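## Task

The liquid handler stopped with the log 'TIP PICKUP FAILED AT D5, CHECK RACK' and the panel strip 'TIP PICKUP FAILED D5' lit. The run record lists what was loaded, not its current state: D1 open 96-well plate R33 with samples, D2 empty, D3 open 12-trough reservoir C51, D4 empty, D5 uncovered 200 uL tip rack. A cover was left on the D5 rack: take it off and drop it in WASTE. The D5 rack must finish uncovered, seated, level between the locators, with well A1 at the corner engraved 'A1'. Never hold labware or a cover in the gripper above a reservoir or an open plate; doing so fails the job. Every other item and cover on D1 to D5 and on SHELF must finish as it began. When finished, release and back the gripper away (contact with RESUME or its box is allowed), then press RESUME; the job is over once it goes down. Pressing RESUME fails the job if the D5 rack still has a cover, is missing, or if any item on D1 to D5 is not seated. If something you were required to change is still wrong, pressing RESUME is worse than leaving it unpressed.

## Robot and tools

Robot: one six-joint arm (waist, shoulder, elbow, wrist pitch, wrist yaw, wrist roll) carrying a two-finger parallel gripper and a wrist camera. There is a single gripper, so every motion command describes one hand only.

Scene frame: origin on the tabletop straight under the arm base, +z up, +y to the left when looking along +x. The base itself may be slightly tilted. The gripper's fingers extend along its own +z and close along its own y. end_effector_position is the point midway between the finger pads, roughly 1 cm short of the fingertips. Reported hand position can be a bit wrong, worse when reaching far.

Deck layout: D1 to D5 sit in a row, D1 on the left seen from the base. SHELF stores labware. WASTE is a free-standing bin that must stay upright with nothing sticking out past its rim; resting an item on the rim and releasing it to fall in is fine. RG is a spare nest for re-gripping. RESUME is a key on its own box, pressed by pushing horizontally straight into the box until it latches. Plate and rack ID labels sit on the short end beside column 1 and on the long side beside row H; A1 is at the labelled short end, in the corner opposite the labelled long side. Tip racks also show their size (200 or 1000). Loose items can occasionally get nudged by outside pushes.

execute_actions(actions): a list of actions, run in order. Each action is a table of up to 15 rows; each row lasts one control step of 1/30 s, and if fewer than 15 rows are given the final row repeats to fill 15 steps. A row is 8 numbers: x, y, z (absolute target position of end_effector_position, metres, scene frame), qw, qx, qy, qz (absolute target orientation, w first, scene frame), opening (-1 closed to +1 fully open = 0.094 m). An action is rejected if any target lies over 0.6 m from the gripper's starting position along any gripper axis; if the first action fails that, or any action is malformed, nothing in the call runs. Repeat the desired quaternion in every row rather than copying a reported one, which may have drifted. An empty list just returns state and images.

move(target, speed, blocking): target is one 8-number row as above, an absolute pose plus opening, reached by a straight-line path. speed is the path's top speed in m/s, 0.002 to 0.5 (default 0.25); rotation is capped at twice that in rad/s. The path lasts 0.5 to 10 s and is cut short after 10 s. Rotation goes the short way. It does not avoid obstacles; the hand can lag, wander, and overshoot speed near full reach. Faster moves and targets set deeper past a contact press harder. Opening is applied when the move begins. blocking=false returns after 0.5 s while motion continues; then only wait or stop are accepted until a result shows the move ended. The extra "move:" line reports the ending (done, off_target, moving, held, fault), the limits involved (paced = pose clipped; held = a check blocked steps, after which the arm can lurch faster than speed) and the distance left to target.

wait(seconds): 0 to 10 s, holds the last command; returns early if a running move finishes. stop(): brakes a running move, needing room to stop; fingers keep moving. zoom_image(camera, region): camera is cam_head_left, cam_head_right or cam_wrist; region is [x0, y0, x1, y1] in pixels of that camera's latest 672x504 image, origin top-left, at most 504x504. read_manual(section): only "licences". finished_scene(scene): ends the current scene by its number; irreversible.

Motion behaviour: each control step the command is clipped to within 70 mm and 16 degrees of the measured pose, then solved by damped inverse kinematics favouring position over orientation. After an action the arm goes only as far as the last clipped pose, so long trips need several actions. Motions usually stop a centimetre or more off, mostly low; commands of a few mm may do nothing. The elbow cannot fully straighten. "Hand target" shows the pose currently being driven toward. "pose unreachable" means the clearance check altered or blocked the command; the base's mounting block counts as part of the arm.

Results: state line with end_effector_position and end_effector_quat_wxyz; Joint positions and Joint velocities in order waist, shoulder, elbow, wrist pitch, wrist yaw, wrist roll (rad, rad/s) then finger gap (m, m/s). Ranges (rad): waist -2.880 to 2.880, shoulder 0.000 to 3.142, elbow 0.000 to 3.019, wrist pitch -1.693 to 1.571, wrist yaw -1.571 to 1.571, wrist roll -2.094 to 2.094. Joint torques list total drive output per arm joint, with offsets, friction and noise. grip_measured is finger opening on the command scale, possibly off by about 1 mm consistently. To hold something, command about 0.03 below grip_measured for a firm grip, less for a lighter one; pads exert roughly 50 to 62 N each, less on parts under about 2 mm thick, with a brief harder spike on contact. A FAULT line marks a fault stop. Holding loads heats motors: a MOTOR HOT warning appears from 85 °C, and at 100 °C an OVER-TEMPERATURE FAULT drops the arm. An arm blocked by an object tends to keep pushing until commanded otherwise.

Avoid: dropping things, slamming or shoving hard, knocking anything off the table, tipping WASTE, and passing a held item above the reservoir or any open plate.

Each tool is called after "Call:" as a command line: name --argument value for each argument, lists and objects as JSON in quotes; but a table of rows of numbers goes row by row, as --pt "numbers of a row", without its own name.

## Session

Call:
execute_actions --actions '[]'

Scene clock: 0.00 s.
end_effector_position=(+0.1007, +0.2864, +0.3174) grip_measured=+1.000 end_effector_quat_wxyz=(-0.178, -0.063, +0.963, +0.190)
Joint positions: [ 1.354  1.676  0.847 -0.977  0.132  1.338  0.094]
Joint velocities: [-0.015 -0.005 -0.007  0.002  0.051 -0.007  0.   ]
Joint torques (N m, as the arm reports them, + toward a larger angle): no reading
Motor temperatures (°C, as the motors report them): [27 26 30 24 27 26]
Hand target: +0.106, +0.293, +0.324; -0.178, -0.059, +0.962, +0.198
camera_calibration (this result's frames):
cam_wrist: T_world_to_cam=[[0.0527634, -0.918567, -0.391728, 0.384635], [-0.535041, -0.357222, 0.765587, -0.0774947], [-0.843177, 0.169196, -0.510319, 0.325185], [0, 0, 0, 1]] pos_world=[0.212431, 0.27061, 0.37595]

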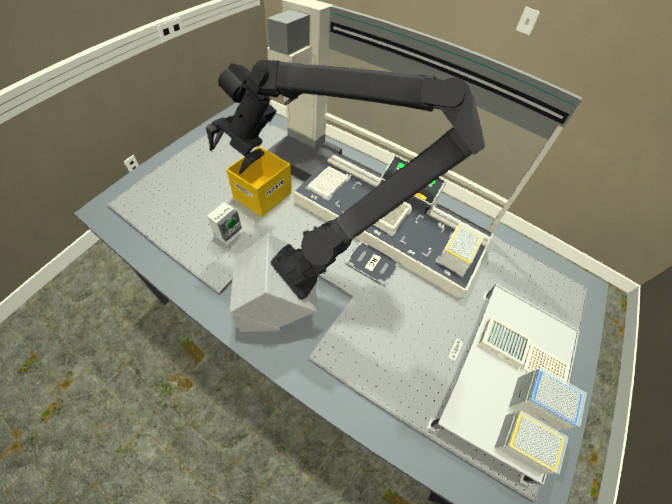

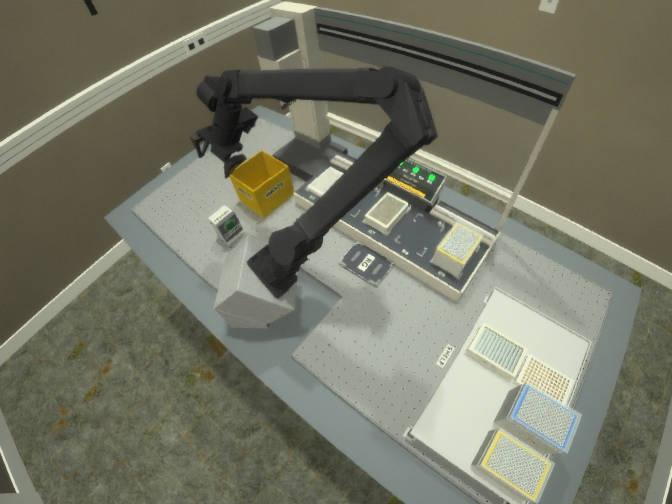

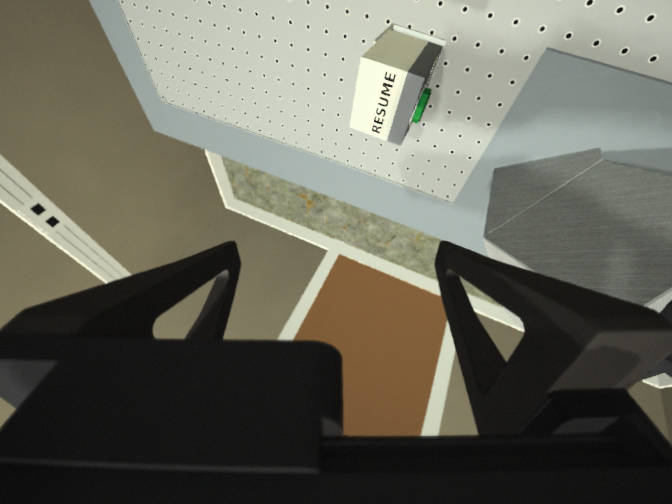

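Call:
zoom_image --camera "cam_head_left" --region '[390,200,510,300]'

Call:
zoom_image --camera "cam_head_right" --region '[290,140,510,310]'

Region (390, 200, 510, 300) of cam_head_left's 672x504 image, scaled by 4.200, with more detail than that image has.

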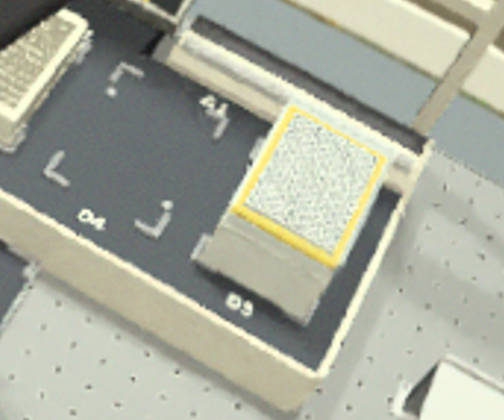

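Region (290, 140, 510, 310) of cam_head_right's 672x504 image, scaled by 2.291, with more detail than that image has; it fills the top 389 rows of this view, and the rest is white.

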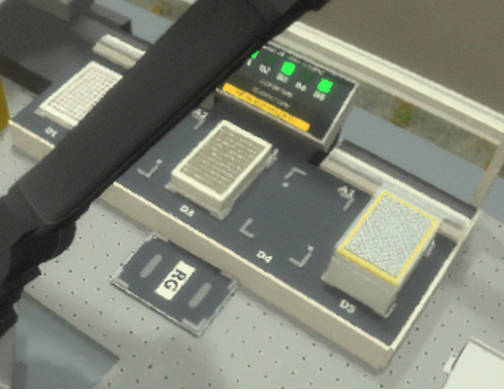

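Call:
move --target '[0.36,0.1,0.22,0,0,1,0,1]'

Call:
move --target '[0.40,-0.345,0.19,0,0.01,1,0,1]'

Scene clock: 12.23 s.
end_effector_position=(+0.3413, +0.0992, +0.2137) grip_measured=+1.000 end_effector_quat_wxyz=(-0.008, -0.010, +1.000, -0.003)
Joint positions: [ 0.739  1.401  0.837 -1.166  0.76   0.858  0.094]
Joint velocities: [ 0.005  0.005 -0.012 -0.022  0.022 -0.051  0.   ]
Joint torques (N m, as the arm reports them, + toward a larger angle): [ 6.48 -5.69  8.15  0.35  0.13 -0.17]
Motor temperatures (°C, as the motors report them): [28 26 32 24 27 26]
Hand target: +0.356, +0.100, +0.220; +0.000, +0.001, +1.000, +0.008
Off the commanded pose: 0.020 m, 2 deg.
move: off_target
camera_calibration (this result's frames):
cam_wrist: T_world_to_cam=[[0.019444, -0.999809, 0.00188225, 0.0946783], [-0.798892, -0.0144046, 0.601303, 0.154847], [-0.601161, -0.0131955, -0.799019, 0.503993], [0, 0, 0, 1]] pos_world=[0.424846, 0.103541, 0.309412]

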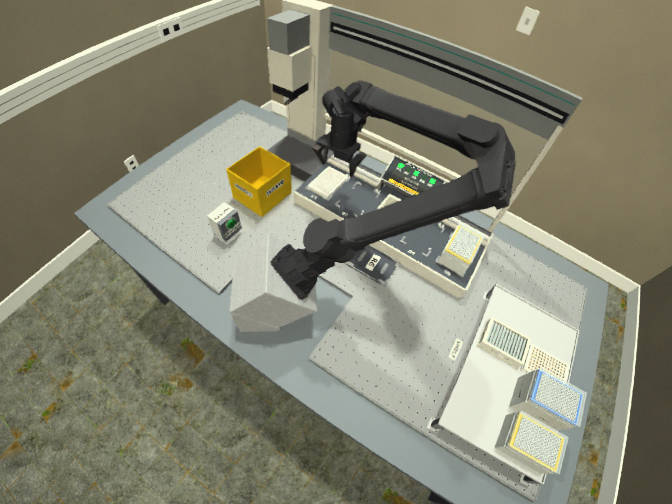

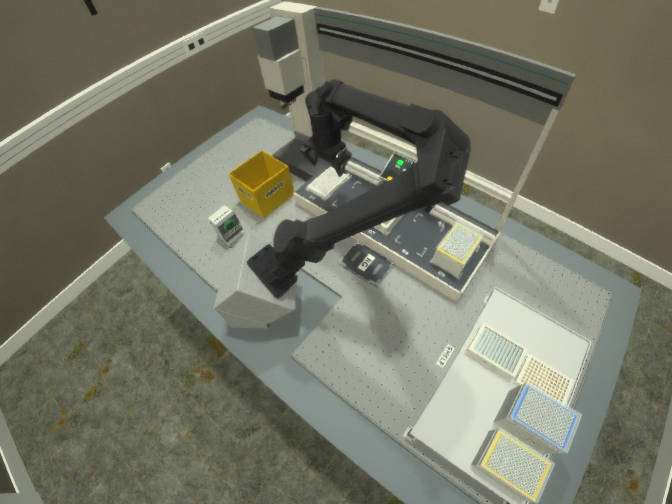

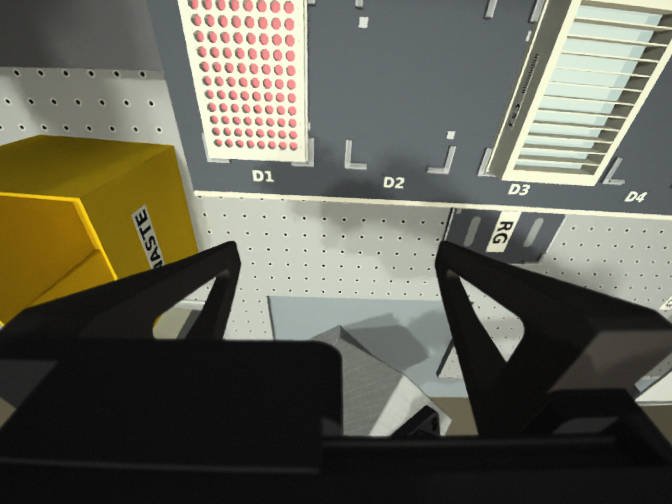

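Scene clock: 14.63 s.
end_effector_position=(+0.3874, -0.3316, +0.1865) grip_measured=+1.000 end_effector_quat_wxyz=(-0.004, +0.018, +1.000, +0.015)
Joint positions: [-0.58   0.877  1.062 -1.041  0.253 -0.576  0.094]
Joint velocities: [ 0.005 -0.015 -0.002 -0.002 -0.022  0.007  0.   ]
Joint torques (N m, as the arm reports them, + toward a larger angle): [  1.09 -11.25  10.51   0.19  -0.14  -0.16]
Motor temperatures (°C, as the motors report them): [28 26 32 24 27 26]
Hand target: +0.400, -0.343, +0.190; +0.004, +0.014, +1.000, +0.010
Off the commanded pose: 0.019 m, 2 deg.
move: off_target
camera_calibration (this result's frames):
cam_wrist: T_world_to_cam=[[-0.0357236, -0.998801, -0.0334626, -0.308551], [-0.803933, 0.0088313, 0.594655, 0.212707], [-0.593647, 0.0481449, -0.803284, 0.522465], [0, 0, 0, 1]] pos_world=[0.470139, -0.335213, 0.282876]

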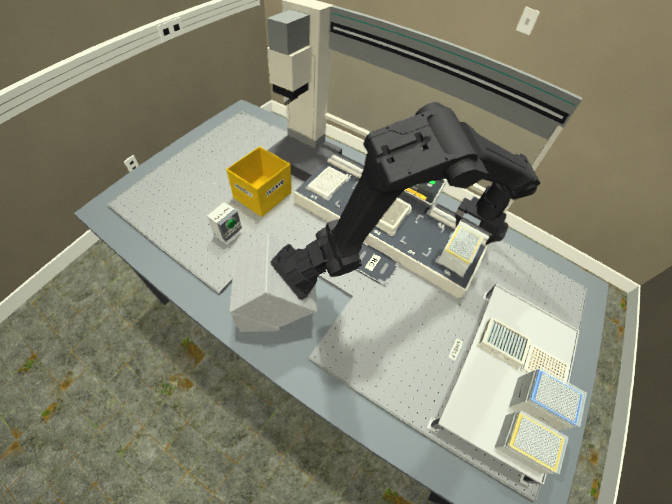

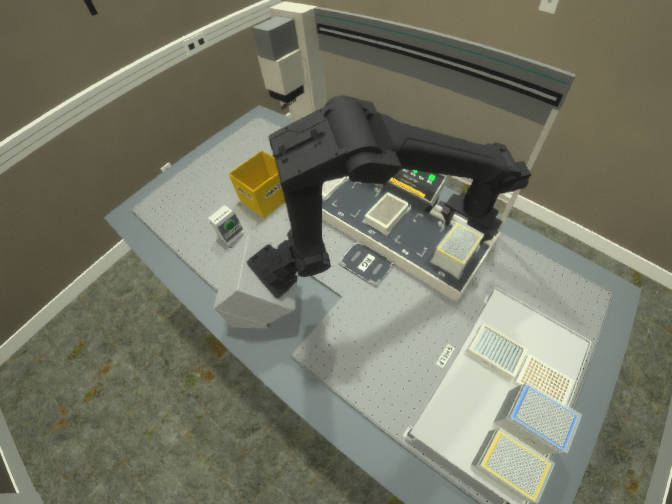

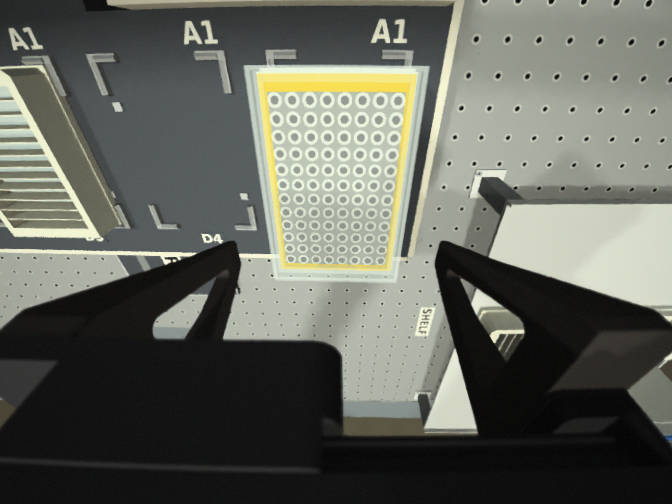

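Call:
move --target '[0.40,-0.328,0.14,0,0.018,1,0,1]' --speed 0.08

Scene clock: 20.90 s.
end_effector_position=(+0.4010, -0.3327, +0.1511) grip_measured=+1.000 end_effector_quat_wxyz=(+0.009, +0.022, +1.000, -0.004)
Joint positions: [-0.58   0.937  1.023 -0.898  0.27  -0.579  0.094]
Joint velocities: [-0.005 -0.005  0.002  0.007 -0.051 -0.022  0.   ]
Joint torques (N m, as the arm reports them, + toward a larger angle): [  1.59 -12.18   6.49   0.58   0.12  -0.06]
Motor temperatures (°C, as the motors report them): [28 27 32 24 27 26]
Hand target: +0.398, -0.328, +0.140; +0.000, +0.018, +1.000, +0.000
Off the commanded pose: 0.012 m, 1 deg.
move: off_target
camera_calibration (this result's frames):
cam_wrist: T_world_to_cam=[[-0.0444124, -0.999003, 0.00459479, -0.312727], [-0.818572, 0.0390269, 0.573076, 0.263925], [-0.572684, 0.0216906, -0.819489, 0.48742], [0, 0, 0, 1]] pos_world=[0.48129, -0.333288, 0.249624]

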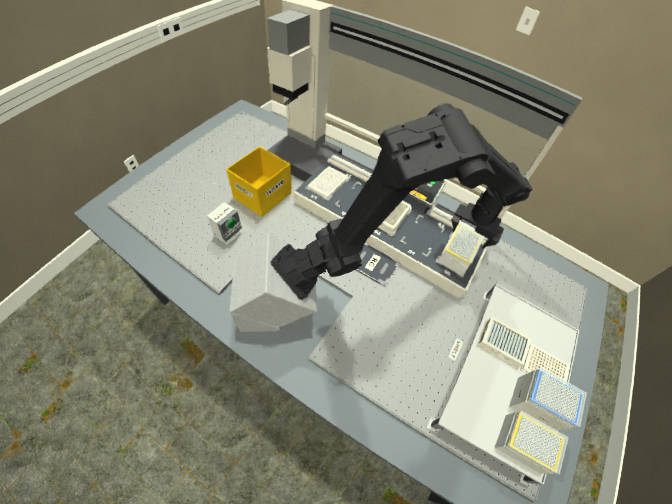

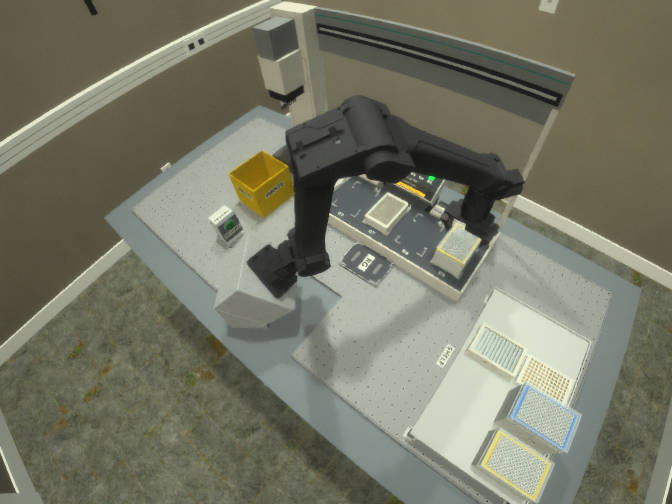

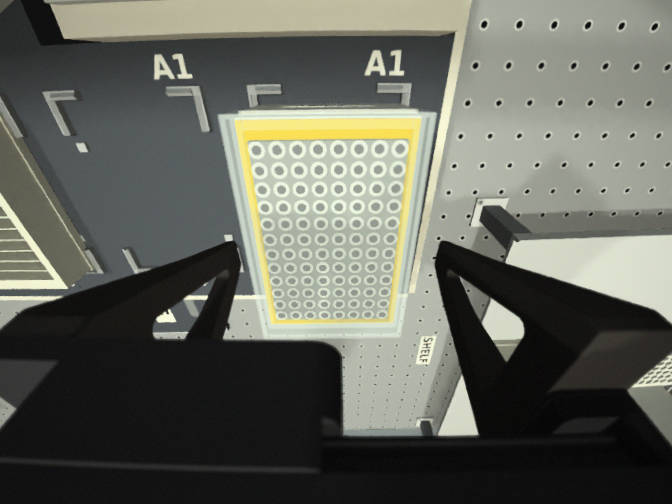

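Call:
execute_actions --actions '[[[0.398,-0.326,0.139,0,0.018,1,0,1],[0.398,-0.324,0.138,0,0.018,1,0,1],[0.398,-0.322,0.136,0,0.018,1,0,1],[0.398,-0.321,0.134,0,0.018,1,0,1]]]'

Call:
zoom_image --camera "cam_wrist" --region '[190,40,490,200]'

Scene clock: 25.03 s.
end_effector_position=(+0.3977, -0.3297, +0.1455) grip_measured=+1.000 end_effector_quat_wxyz=(+0.007, +0.022, +1.000, -0.008)
Joint positions: [-0.579  0.937  1.004 -0.878  0.279 -0.579  0.094]
Joint velocities: [-0.015 -0.015  0.022  0.002 -0.007  0.007  0.   ]
Joint torques (N m, as the arm reports them, + toward a larger angle): [  2.64 -11.76   6.36   0.54   0.14   0.05]
Motor temperatures (°C, as the motors report them): [28 27 32 24 27 26]
Hand target: +0.397, -0.321, +0.135; -0.000, +0.018, +1.000, -0.000
Off the commanded pose: 0.014 m, 1 deg.
camera_calibration (this result's frames):
cam_wrist: T_world_to_cam=[[-0.0438426, -0.998971, 0.0116149, -0.31109], [-0.81619, 0.0425203, 0.576217, 0.264017], [-0.576118, 0.0157829, -0.817214, 0.479989], [0, 0, 0, 1]] pos_world=[0.478379, -0.329572, 0.243736]

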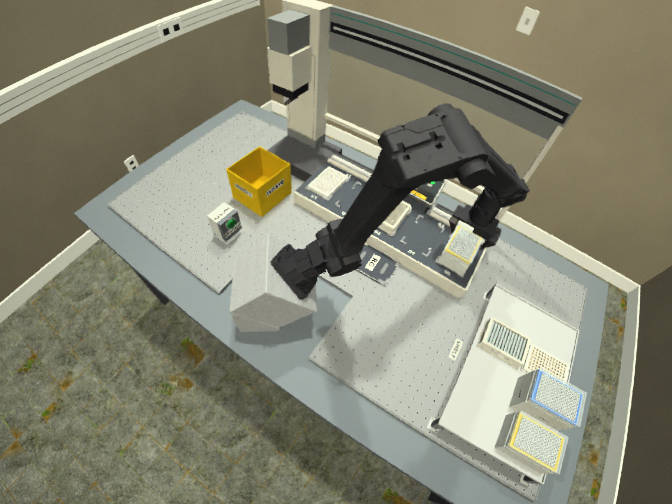

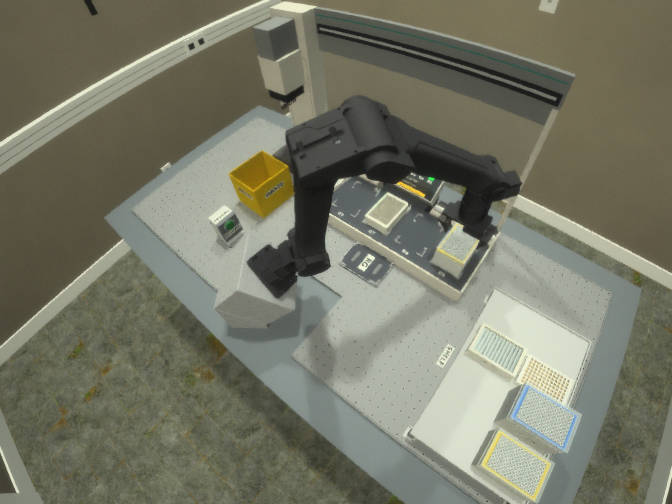

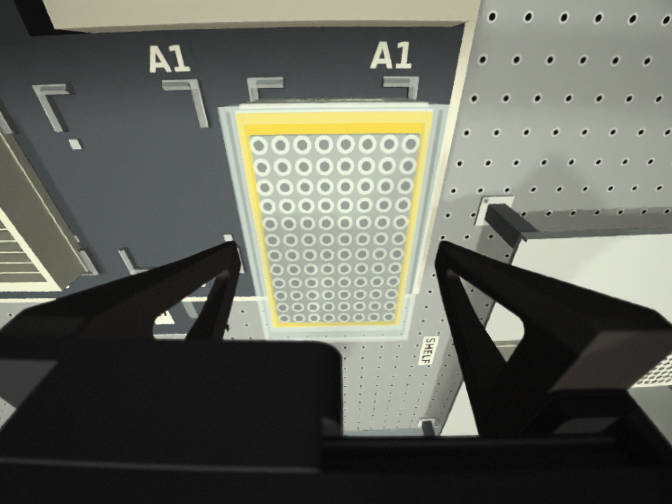

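Region (190, 40, 490, 200) of cam_wrist's 672x504 image, scaled by 1.680, with more detail than that image has; it fills the top 269 rows of this view, and the rest is white.

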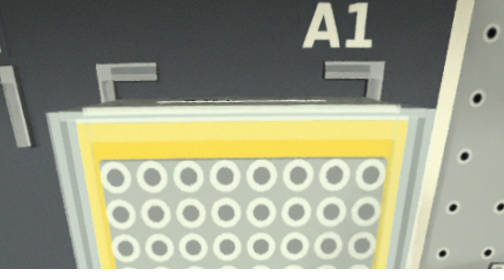

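Call:
execute_actions --actions '[[[0.398,-0.321,0.132,0,0.018,1,0,1],[0.398,-0.321,0.130,0,0.018,1,0,1],[0.398,-0.321,0.128,0,0.018,1,0,1],[0.398,-0.321,0.126,0,0.018,1,0,1],[0.398,-0.321,0.124,0,0.018,1,0,1],[0.398,-0.321,0.122,0,0.018,1,0,1],[0.398,-0.321,0.120,0,0.018,1,0,1],[0.398,-0.321,0.118,0,0.018,1,0,1],[0.398,-0.321,0.116,0,0.018,1,0,1],[0.398,-0.321,0.114,0,0.018,1,0,1],[0.398,-0.321,0.112,0,0.018,1,0,1]],[[0.398,-0.321,0.112,0,0.018,1,0,1]]]'

Scene clock: 29.63 s.
end_effector_position=(+0.4029, -0.3250, +0.1258) grip_measured=+1.000 end_effector_quat_wxyz=(+0.012, +0.023, +1.000, -0.006)
Joint positions: [-0.579  0.974  0.985 -0.816  0.27  -0.579  0.094]
Joint velocities: [ 0.005 -0.024  0.002 -0.017  0.051  0.051  0.   ]
Joint torques (N m, as the arm reports them, + toward a larger angle): [  1.09 -11.7    6.05   0.55  -0.11  -0.11]
Motor temperatures (°C, as the motors report them): [28 27 32 24 27 26]
Hand target: +0.397, -0.321, +0.113; -0.000, +0.018, +1.000, -0.000
Off the commanded pose: 0.015 m, 2 deg.
camera_calibration (this result's frames):
cam_wrist: T_world_to_cam=[[-0.0458649, -0.998915, 0.00802274, -0.304621], [-0.822002, 0.0423032, 0.567911, 0.282775], [-0.567635, 0.0194525, -0.823051, 0.465325], [0, 0, 0, 1]] pos_world=[0.482605, -0.325305, 0.224839]

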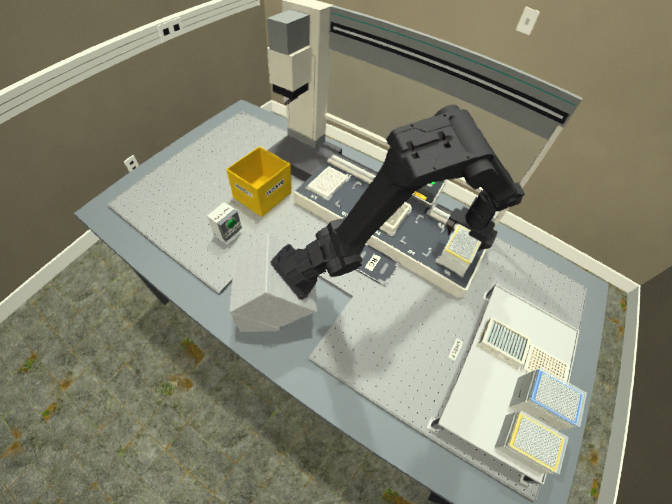

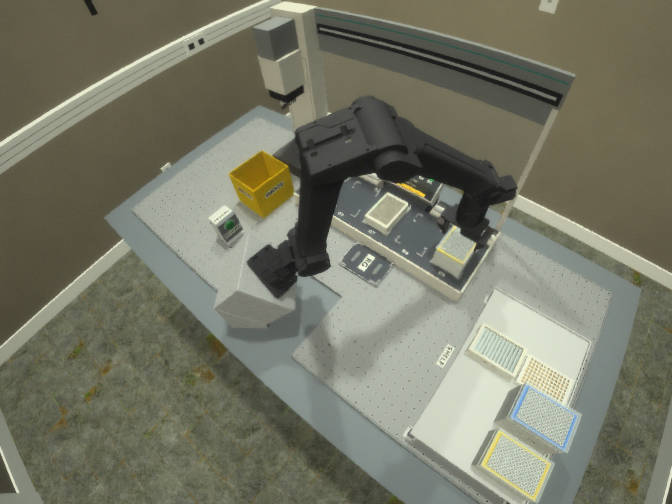

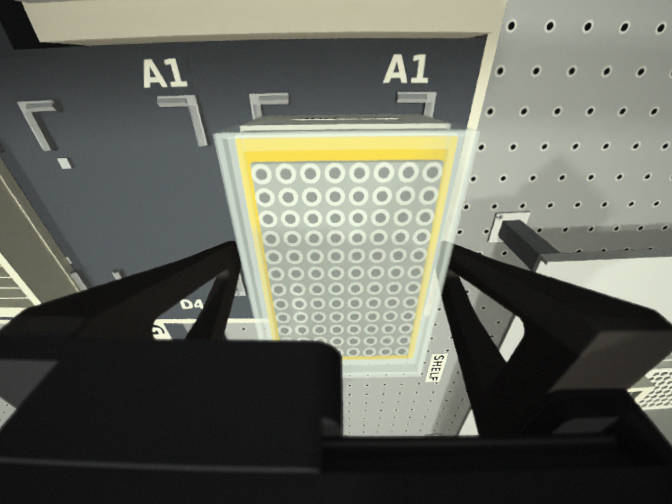

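Call:
execute_actions --actions '[[[0.398,-0.324,0.110,0,0.018,1,0,1],[0.398,-0.327,0.109,0,0.018,1,0,0.95],[0.398,-0.330,0.108,0,0.018,1,0,0.9],[0.398,-0.331,0.108,0,0.018,1,0,0.86],[0.398,-0.331,0.108,0,0.018,1,0,0.83],[0.398,-0.331,0.108,0,0.018,1,0,0.79]],[[0.401,-0.331,0.109,0,0.018,1,0,0.79],[0.404,-0.331,0.110,0,0.018,1,0,0.79],[0.407,-0.331,0.111,0,0.018,1,0,0.79],[0.410,-0.331,0.112,0,0.018,1,0,0.79],[0.413,-0.331,0.113,0,0.018,1,0,0.79],[0.416,-0.331,0.114,0,0.018,1,0,0.79]]]'

Scene clock: 36.13 s.
end_effector_position=(+0.4025, -0.3297, +0.1236) grip_measured=+0.830 end_effector_quat_wxyz=(+0.004, +0.020, +1.000, -0.006)
Joint positions: [-0.589  0.988  1.    -0.828  0.272 -0.588  0.086]
Joint velocities: [ 0.005 -0.005 -0.002 -0.017  0.007 -0.007 -0.001]
Joint torques (N m, as the arm reports them, + toward a larger angle): [ 2.8  -9.67  9.38  0.1   0.11  0.06]
Motor temperatures (°C, as the motors report them): [27 27 32 24 27 26]
Hand target: +0.415, -0.331, +0.114; +0.000, +0.018, +1.000, -0.001
Off the commanded pose: 0.017 m, 1 deg.
camera_calibration (this result's frames):
cam_wrist: T_world_to_cam=[[-0.0398686, -0.999168, 0.0086055, -0.311844], [-0.813092, 0.0374472, 0.580929, 0.277074], [-0.580768, 0.0161637, -0.813909, 0.466408], [0, 0, 0, 1]] pos_world=[0.483729, -0.329499, 0.221336]

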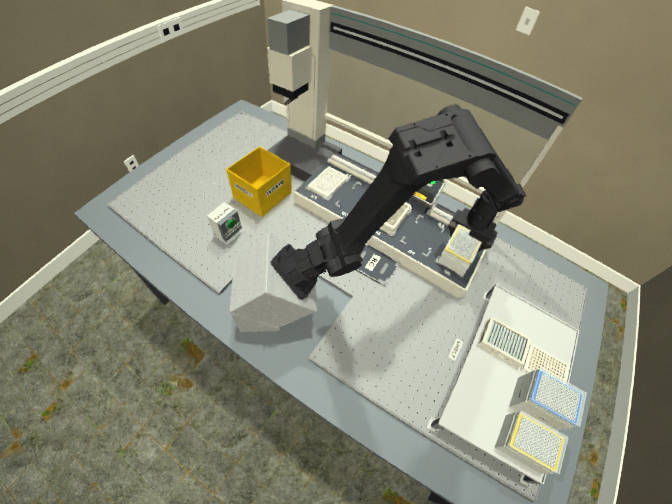

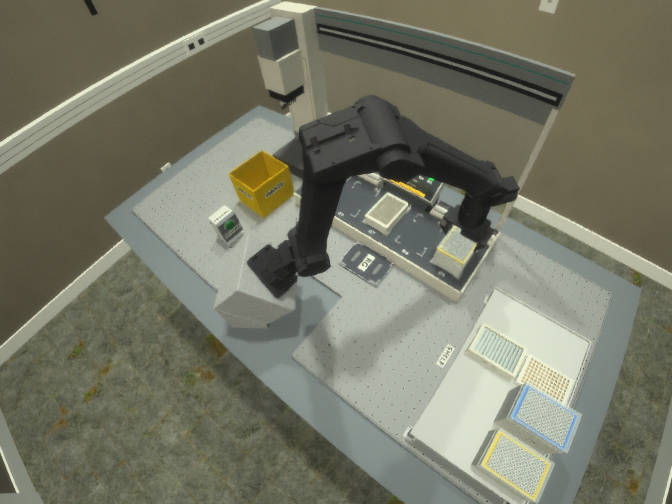

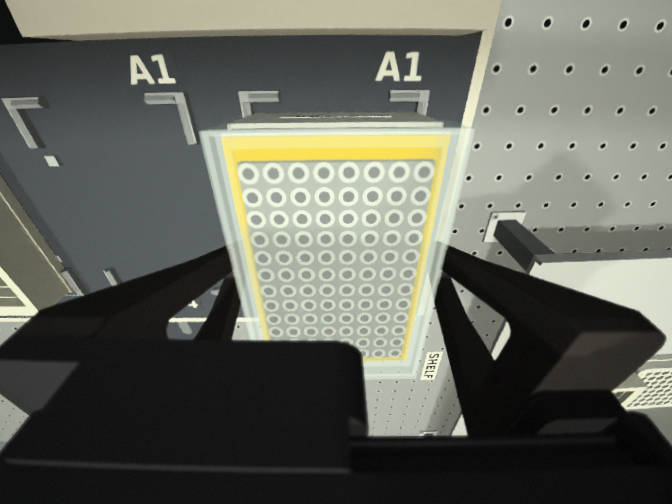

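Call:
execute_actions --actions '[[[0.418,-0.331,0.116,0.005,0.018,1,0,0.79],[0.420,-0.331,0.118,0.01,0.018,1,0,0.79],[0.422,-0.331,0.120,0.015,0.018,1,0,0.79],[0.424,-0.331,0.122,0.02,0.018,1,0,0.79],[0.426,-0.331,0.123,0.02,0.018,1,0,0.79],[0.428,-0.331,0.124,0.02,0.018,1,0,0.79]],[[0.428,-0.331,0.124,0.02,0.018,1,0,0.79]]]'

Scene clock: 40.90 s.
end_effector_position=(+0.4061, -0.3284, +0.1240) grip_measured=+0.830 end_effector_quat_wxyz=(+0.007, +0.018, +1.000, -0.004)
Joint positions: [-0.582  0.992  1.005 -0.828  0.271 -0.588  0.086]
Joint velocities: [-0.005  0.005  0.007 -0.007 -0.007 -0.022  0.   ]
Joint torques (N m, as the arm reports them, + toward a larger angle): [  3.63 -11.06   9.96   0.34  -0.4    0.11]
Motor temperatures (°C, as the motors report them): [27 27 32 24 27 26]
Hand target: +0.427, -0.331, +0.124; +0.020, +0.018, +1.000, +0.000
Off the commanded pose: 0.022 m, 2 deg.
camera_calibration (this result's frames):
cam_wrist: T_world_to_cam=[[-0.0356856, -0.999351, 0.00482114, -0.311733], [-0.816474, 0.0319364, 0.576499, 0.279828], [-0.576279, 0.0166364, -0.817084, 0.467531], [0, 0, 0, 1]] pos_world=[0.486776, -0.328245, 0.222195]

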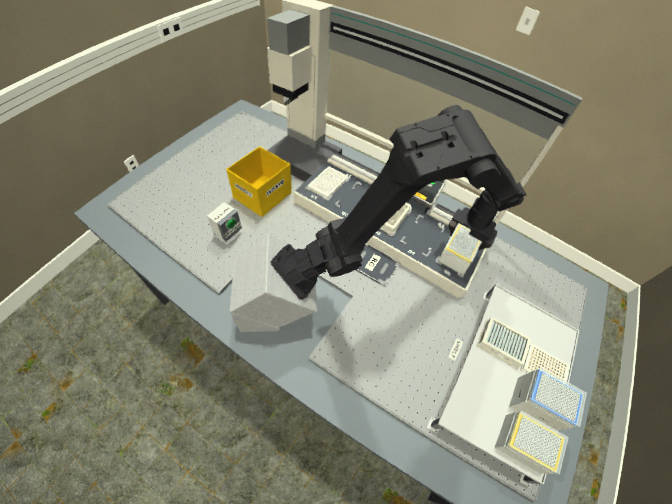

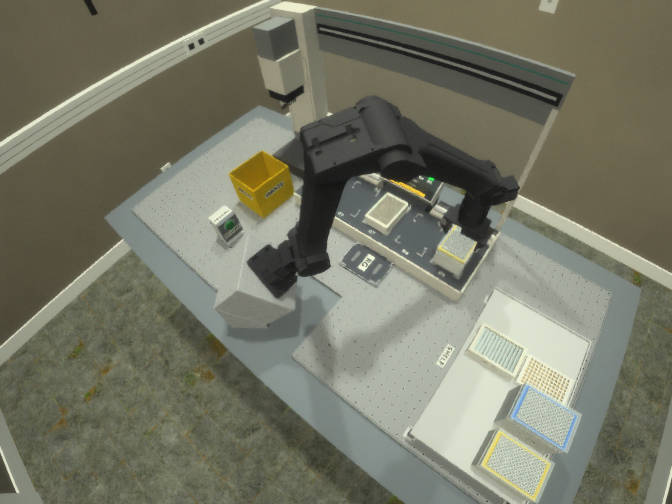

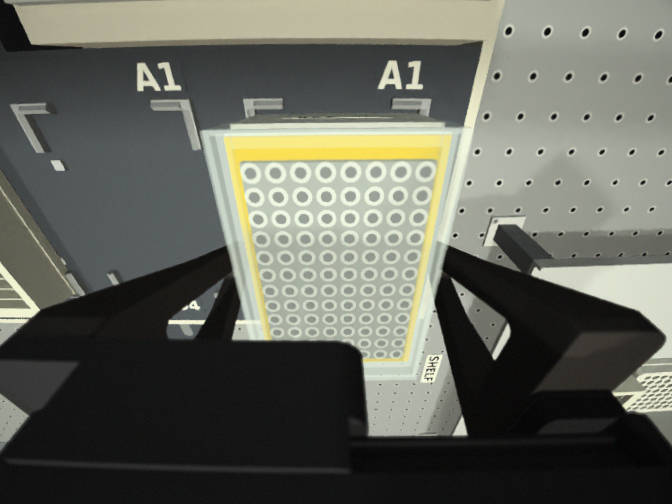

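Working; a bit more.

Call:
execute_actions --actions '[[[0.430,-0.332,0.125,0.02,0.018,1,0,0.79],[0.432,-0.333,0.126,0.02,0.018,1,0,0.79],[0.434,-0.334,0.127,0.02,0.018,1,0,0.79],[0.436,-0.335,0.128,0.02,0.018,1,0,0.79]],[[0.436,-0.335,0.128,0.02,0.018,1,0,0.79]]]'

Scene clock: 44.83 s.
end_effector_position=(+0.4094, -0.3288, +0.1249) grip_measured=+0.830 end_effector_quat_wxyz=(+0.002, +0.019, +1.000, -0.002)
Joint positions: [-0.576  1.003  1.023 -0.847  0.276 -0.578  0.086]
Joint velocities: [ 0.005 -0.005  0.002 -0.017 -0.081  0.051  0.001]
Joint torques (N m, as the arm reports them, + toward a larger angle): [  3.84 -11.07  10.85   0.23  -0.42   0.05]
Motor temperatures (°C, as the motors report them): [28 27 33 24 27 26]
Hand target: +0.435, -0.335, +0.128; +0.020, +0.018, +1.000, +0.000
Off the commanded pose: 0.027 m, 2 deg.
camera_calibration (this result's frames):
cam_wrist: T_world_to_cam=[[-0.0381029, -0.999274, -0.00019854, -0.310338], [-0.81115, 0.0308136, 0.584026, 0.278557], [-0.583596, 0.0224141, -0.811735, 0.474447], [0, 0, 0, 1]] pos_world=[0.491012, -0.32933, 0.222379]

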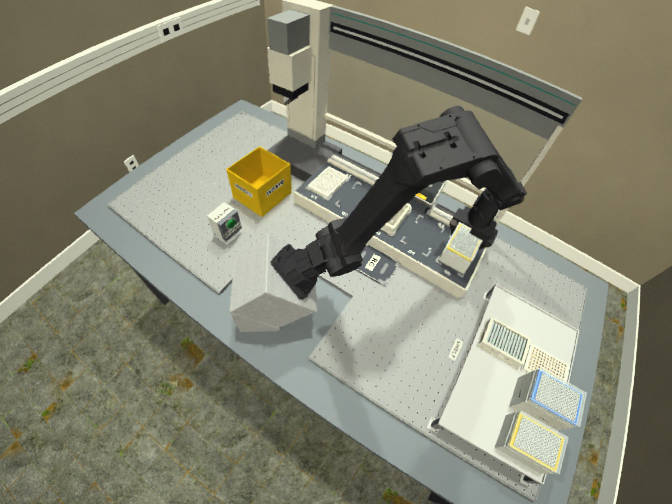

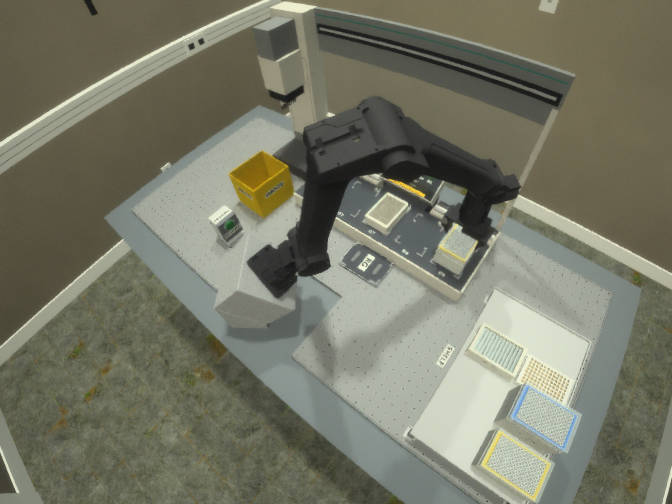

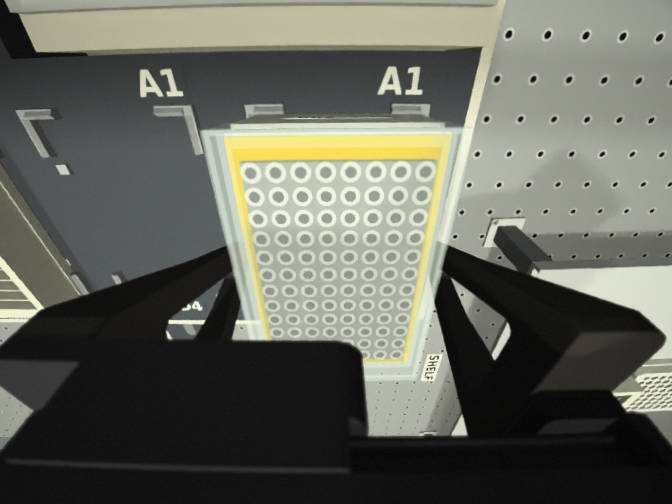

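Call:
zoom_image --camera "cam_head_right" --region '[410,210,500,290]'

Call:
zoom_image --camera "cam_wrist" --region '[200,80,480,160]'

Region (410, 210, 500, 290) of cam_head_right's 672x504 image, scaled by 5.600, with more detail than that image has.

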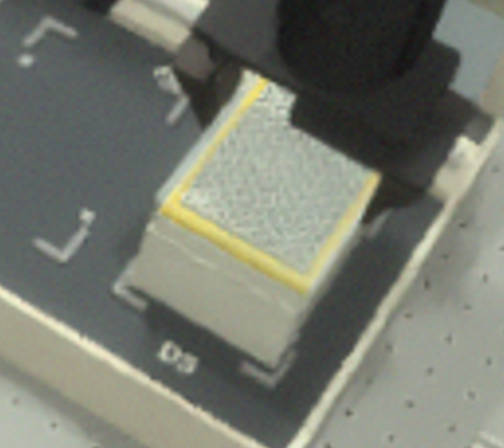

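Region (200, 80, 480, 160) of cam_wrist's 672x504 image, scaled by 1.800, with more detail than that image has; it fills the top 144 rows of this view, and the rest is white.

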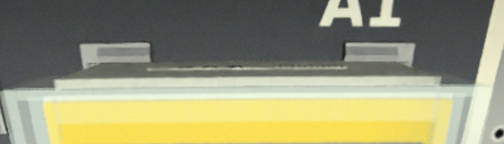

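Now lift the cover.

Call:
execute_actions --actions '[[[0.435,-0.336,0.130,0.02,0.018,1,0,0.79],[0.434,-0.337,0.132,0.02,0.018,1,0,0.79],[0.433,-0.338,0.134,0.02,0.018,1,0,0.79],[0.432,-0.339,0.136,0.02,0.018,1,0,0.79],[0.431,-0.339,0.138,0.02,0.018,1,0,0.79],[0.430,-0.339,0.140,0.02,0.018,1,0,0.79],[0.429,-0.339,0.142,0.02,0.018,1,0,0.79],[0.428,-0.339,0.144,0.02,0.018,1,0,0.79],[0.428,-0.339,0.146,0.02,0.018,1,0,0.79],[0.428,-0.339,0.148,0.02,0.018,1,0,0.79]],[[0.428,-0.339,0.148,0.02,0.018,1,0,0.79]]]'

Scene clock: 62.50 s.
end_effector_position=(+0.4088, -0.3284, +0.1293) grip_measured=+0.830 end_effector_quat_wxyz=(-0.003, +0.017, +1.000, +0.006)
Joint positions: [-0.576  1.003  1.038 -0.882  0.269 -0.577  0.086]
Joint velocities: [ 0.005  0.005  0.022  0.022 -0.022 -0.066 -0.   ]
Joint torques (N m, as the arm reports them, + toward a larger angle): [  3.08 -15.16  10.25  -0.27  -0.34  -0.02]
Motor temperatures (°C, as the motors report them): [28 27 34 24 27 26]
Hand target: +0.428, -0.339, +0.148; +0.020, +0.018, +1.000, +0.000
Off the commanded pose: 0.029 m, 3 deg.
camera_calibration (this result's frames):
cam_wrist: T_world_to_cam=[[-0.0333004, -0.999314, -0.0161853, -0.30988], [-0.804586, 0.0171975, 0.593587, 0.267059], [-0.592901, 0.0327892, -0.804607, 0.4839], [0, 0, 0, 1]] pos_world=[0.491458, -0.330127, 0.225811]

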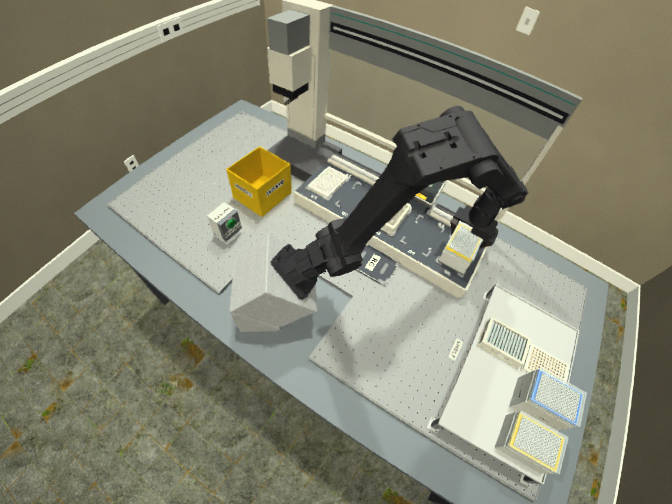

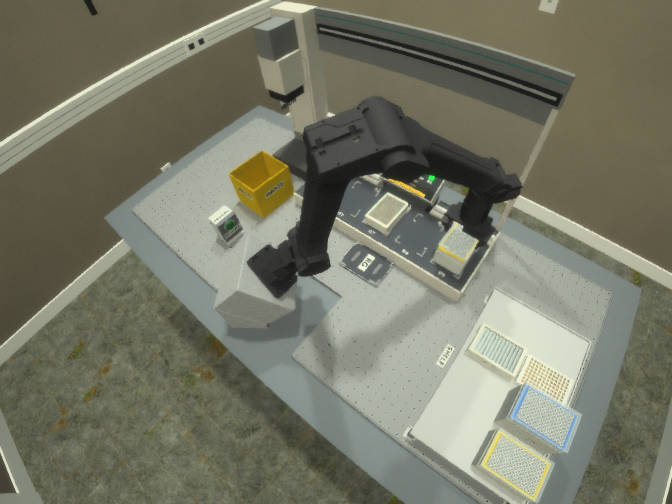

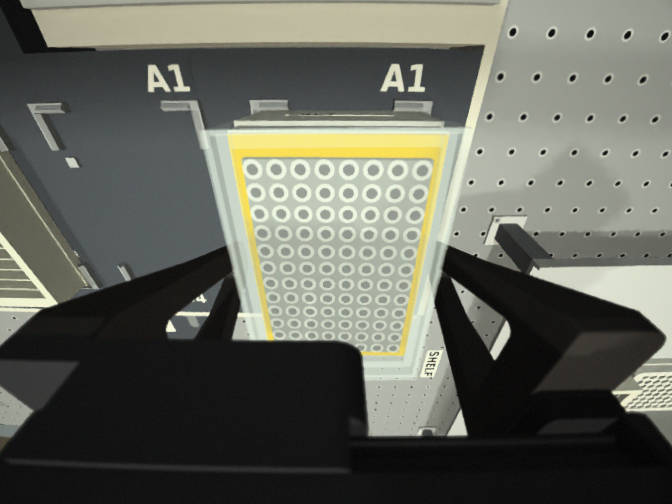

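Call:
execute_actions --actions '[[[0.429,-0.340,0.151,0.02,0.018,1,0,0.79],[0.430,-0.341,0.154,0.02,0.018,1,0,0.79],[0.430,-0.342,0.157,0.02,0.018,1,0,0.79],[0.430,-0.342,0.160,0.02,0.018,1,0,0.79],[0.430,-0.342,0.163,0.02,0.018,1,0,0.79],[0.430,-0.342,0.166,0.02,0.018,1,0,0.79],[0.430,-0.342,0.169,0.02,0.018,1,0,0.79],[0.430,-0.342,0.172,0.02,0.018,1,0,0.79],[0.430,-0.342,0.175,0.02,0.018,1,0,0.79],[0.430,-0.342,0.178,0.02,0.018,1,0,0.79],[0.430,-0.342,0.181,0.02,0.018,1,0,0.79],[0.430,-0.342,0.184,0.02,0.018,1,0,0.79],[0.430,-0.342,0.187,0.02,0.018,1,0,0.79],[0.430,-0.342,0.190,0.02,0.018,1,0,0.79]],[[0.430,-0.342,0.192,0.02,0.018,1,0,0.79]]]'

Call:
zoom_image --camera "cam_head_right" --region '[410,210,500,290]'

Scene clock: 69.43 s.
end_effector_position=(+0.4157, -0.3305, +0.1752) grip_measured=+0.830 end_effector_quat_wxyz=(+0.003, +0.009, +1.000, +0.009)
Joint positions: [-0.53   0.944  1.1   -1.005  0.288 -0.56   0.086]
Joint velocities: [ 0.005  0.015 -0.007 -0.012 -0.007  0.037  0.   ]
Joint torques (N m, as the arm reports them, + toward a larger angle): [  2.61 -14.11  10.73  -0.29   0.11   0.14]
Motor temperatures (°C, as the motors report them): [28 27 34 24 27 26]
Hand target: +0.430, -0.342, +0.192; +0.021, +0.018, +1.000, +0.000
Off the commanded pose: 0.025 m, 3 deg.
camera_calibration (this result's frames):
cam_wrist: T_world_to_cam=[[-0.0173661, -0.999597, -0.0224358, -0.316598], [-0.812056, 0.0010096, 0.583579, 0.244882], [-0.583321, 0.0283536, -0.811746, 0.520812], [0, 0, 0, 1]] pos_world=[0.49716, -0.331485, 0.272756]

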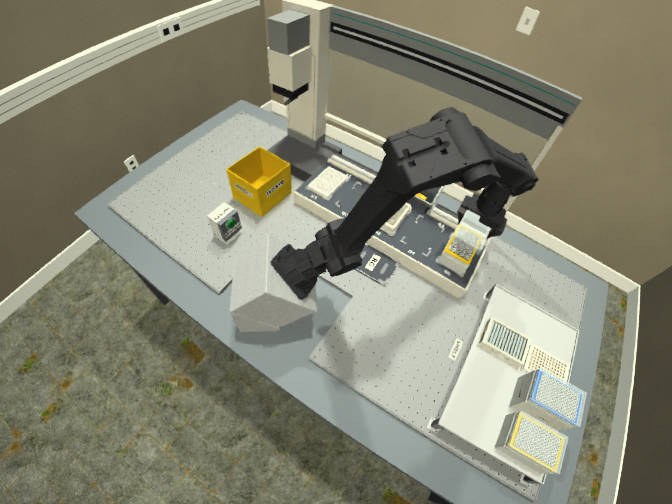

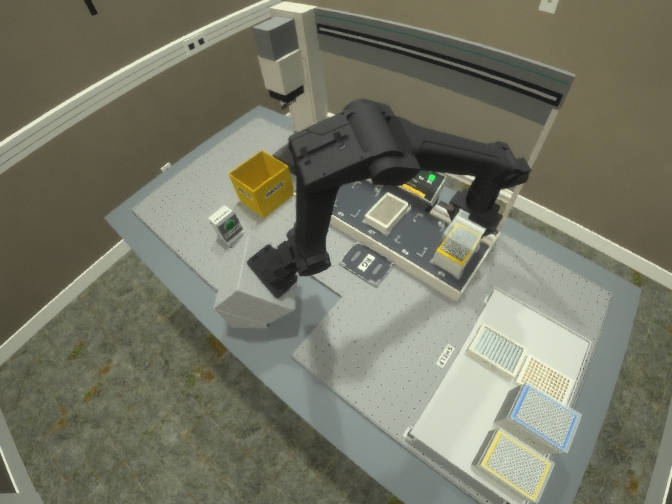

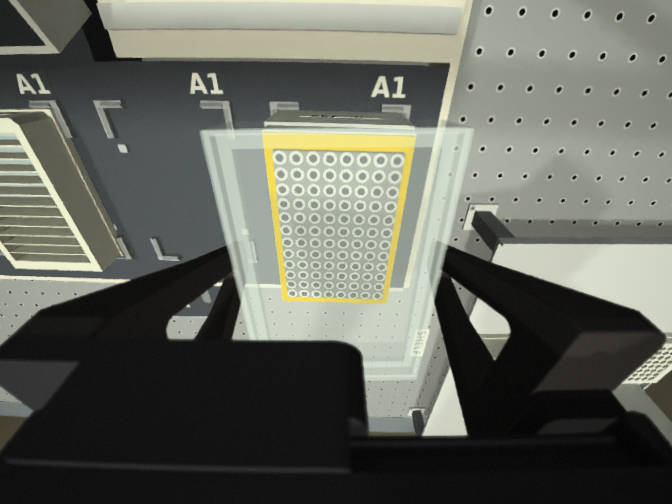

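Region (410, 210, 500, 290) of cam_head_right's 672x504 image, scaled by 5.600, with more detail than that image has.

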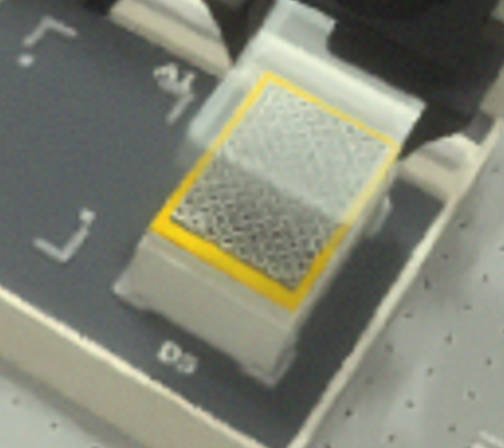

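Call:
move --target '[0.235,-0.33,0.165,0,0,1,0,0.79]' --speed 0.15

Scene clock: 73.83 s.
end_effector_position=(+0.2365, -0.3303, +0.1688) grip_measured=+0.830 end_effector_quat_wxyz=(+0.002, +0.010, +1.000, +0.004)
Joint positions: [-1.079  0.606  0.734 -0.928 -0.081 -0.961  0.086]
Joint velocities: [ 0.005  0.015 -0.007  0.002 -0.022 -0.037  0.   ]
Joint torques (N m, as the arm reports them, + toward a larger angle): [-0.16 -9.4   6.71  0.49 -0.19 -0.16]
Motor temperatures (°C, as the motors report them): [27 27 34 24 27 26]
Hand target: +0.234, -0.329, +0.168; +0.003, +0.003, +1.000, +0.001
Off the commanded pose: 0.004 m, 1 deg.
move: done
camera_calibration (this result's frames):
cam_wrist: T_world_to_cam=[[-0.0192363, -0.99974, -0.0122376, -0.320997], [-0.810888, 0.00843995, 0.58514, 0.105057], [-0.584885, 0.0211792, -0.81084, 0.408978], [0, 0, 0, 1]] pos_world=[0.318219, -0.330462, 0.266214]

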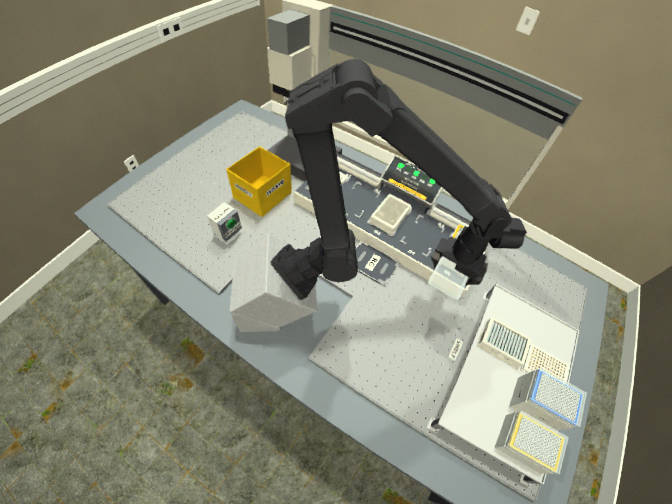

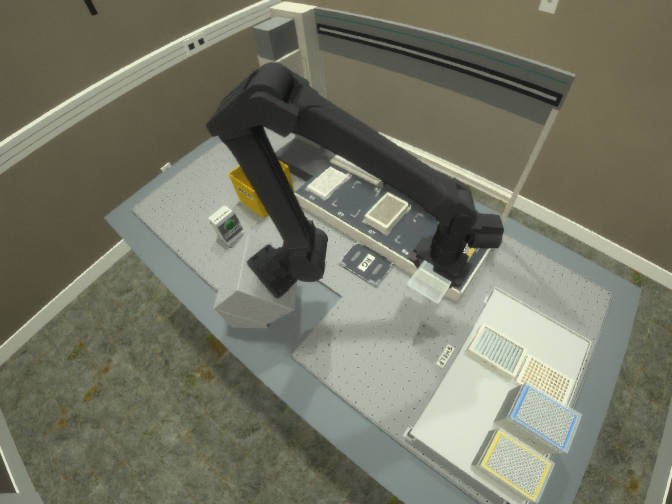

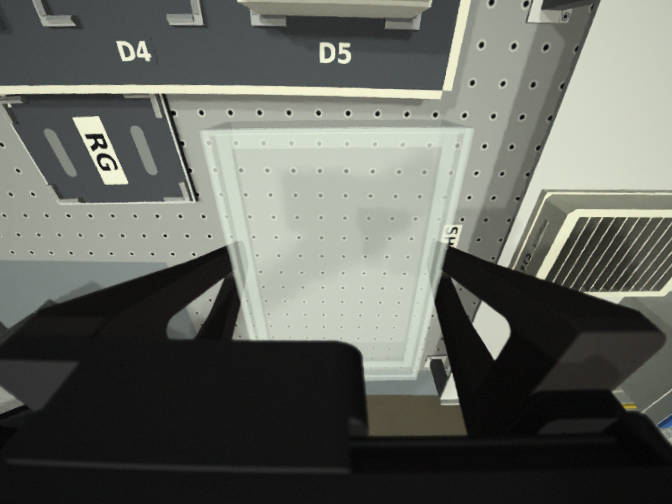

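Call:
zoom_image --camera "cam_wrist" --region '[150,0,450,70]'

Region (150, 0, 450, 70) of cam_wrist's 672x504 image, scaled by 1.680, with more detail than that image has; it fills the top 118 rows of this view, and the rest is white.

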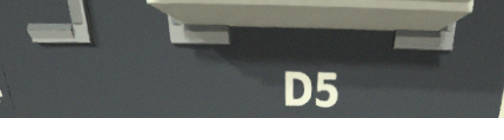

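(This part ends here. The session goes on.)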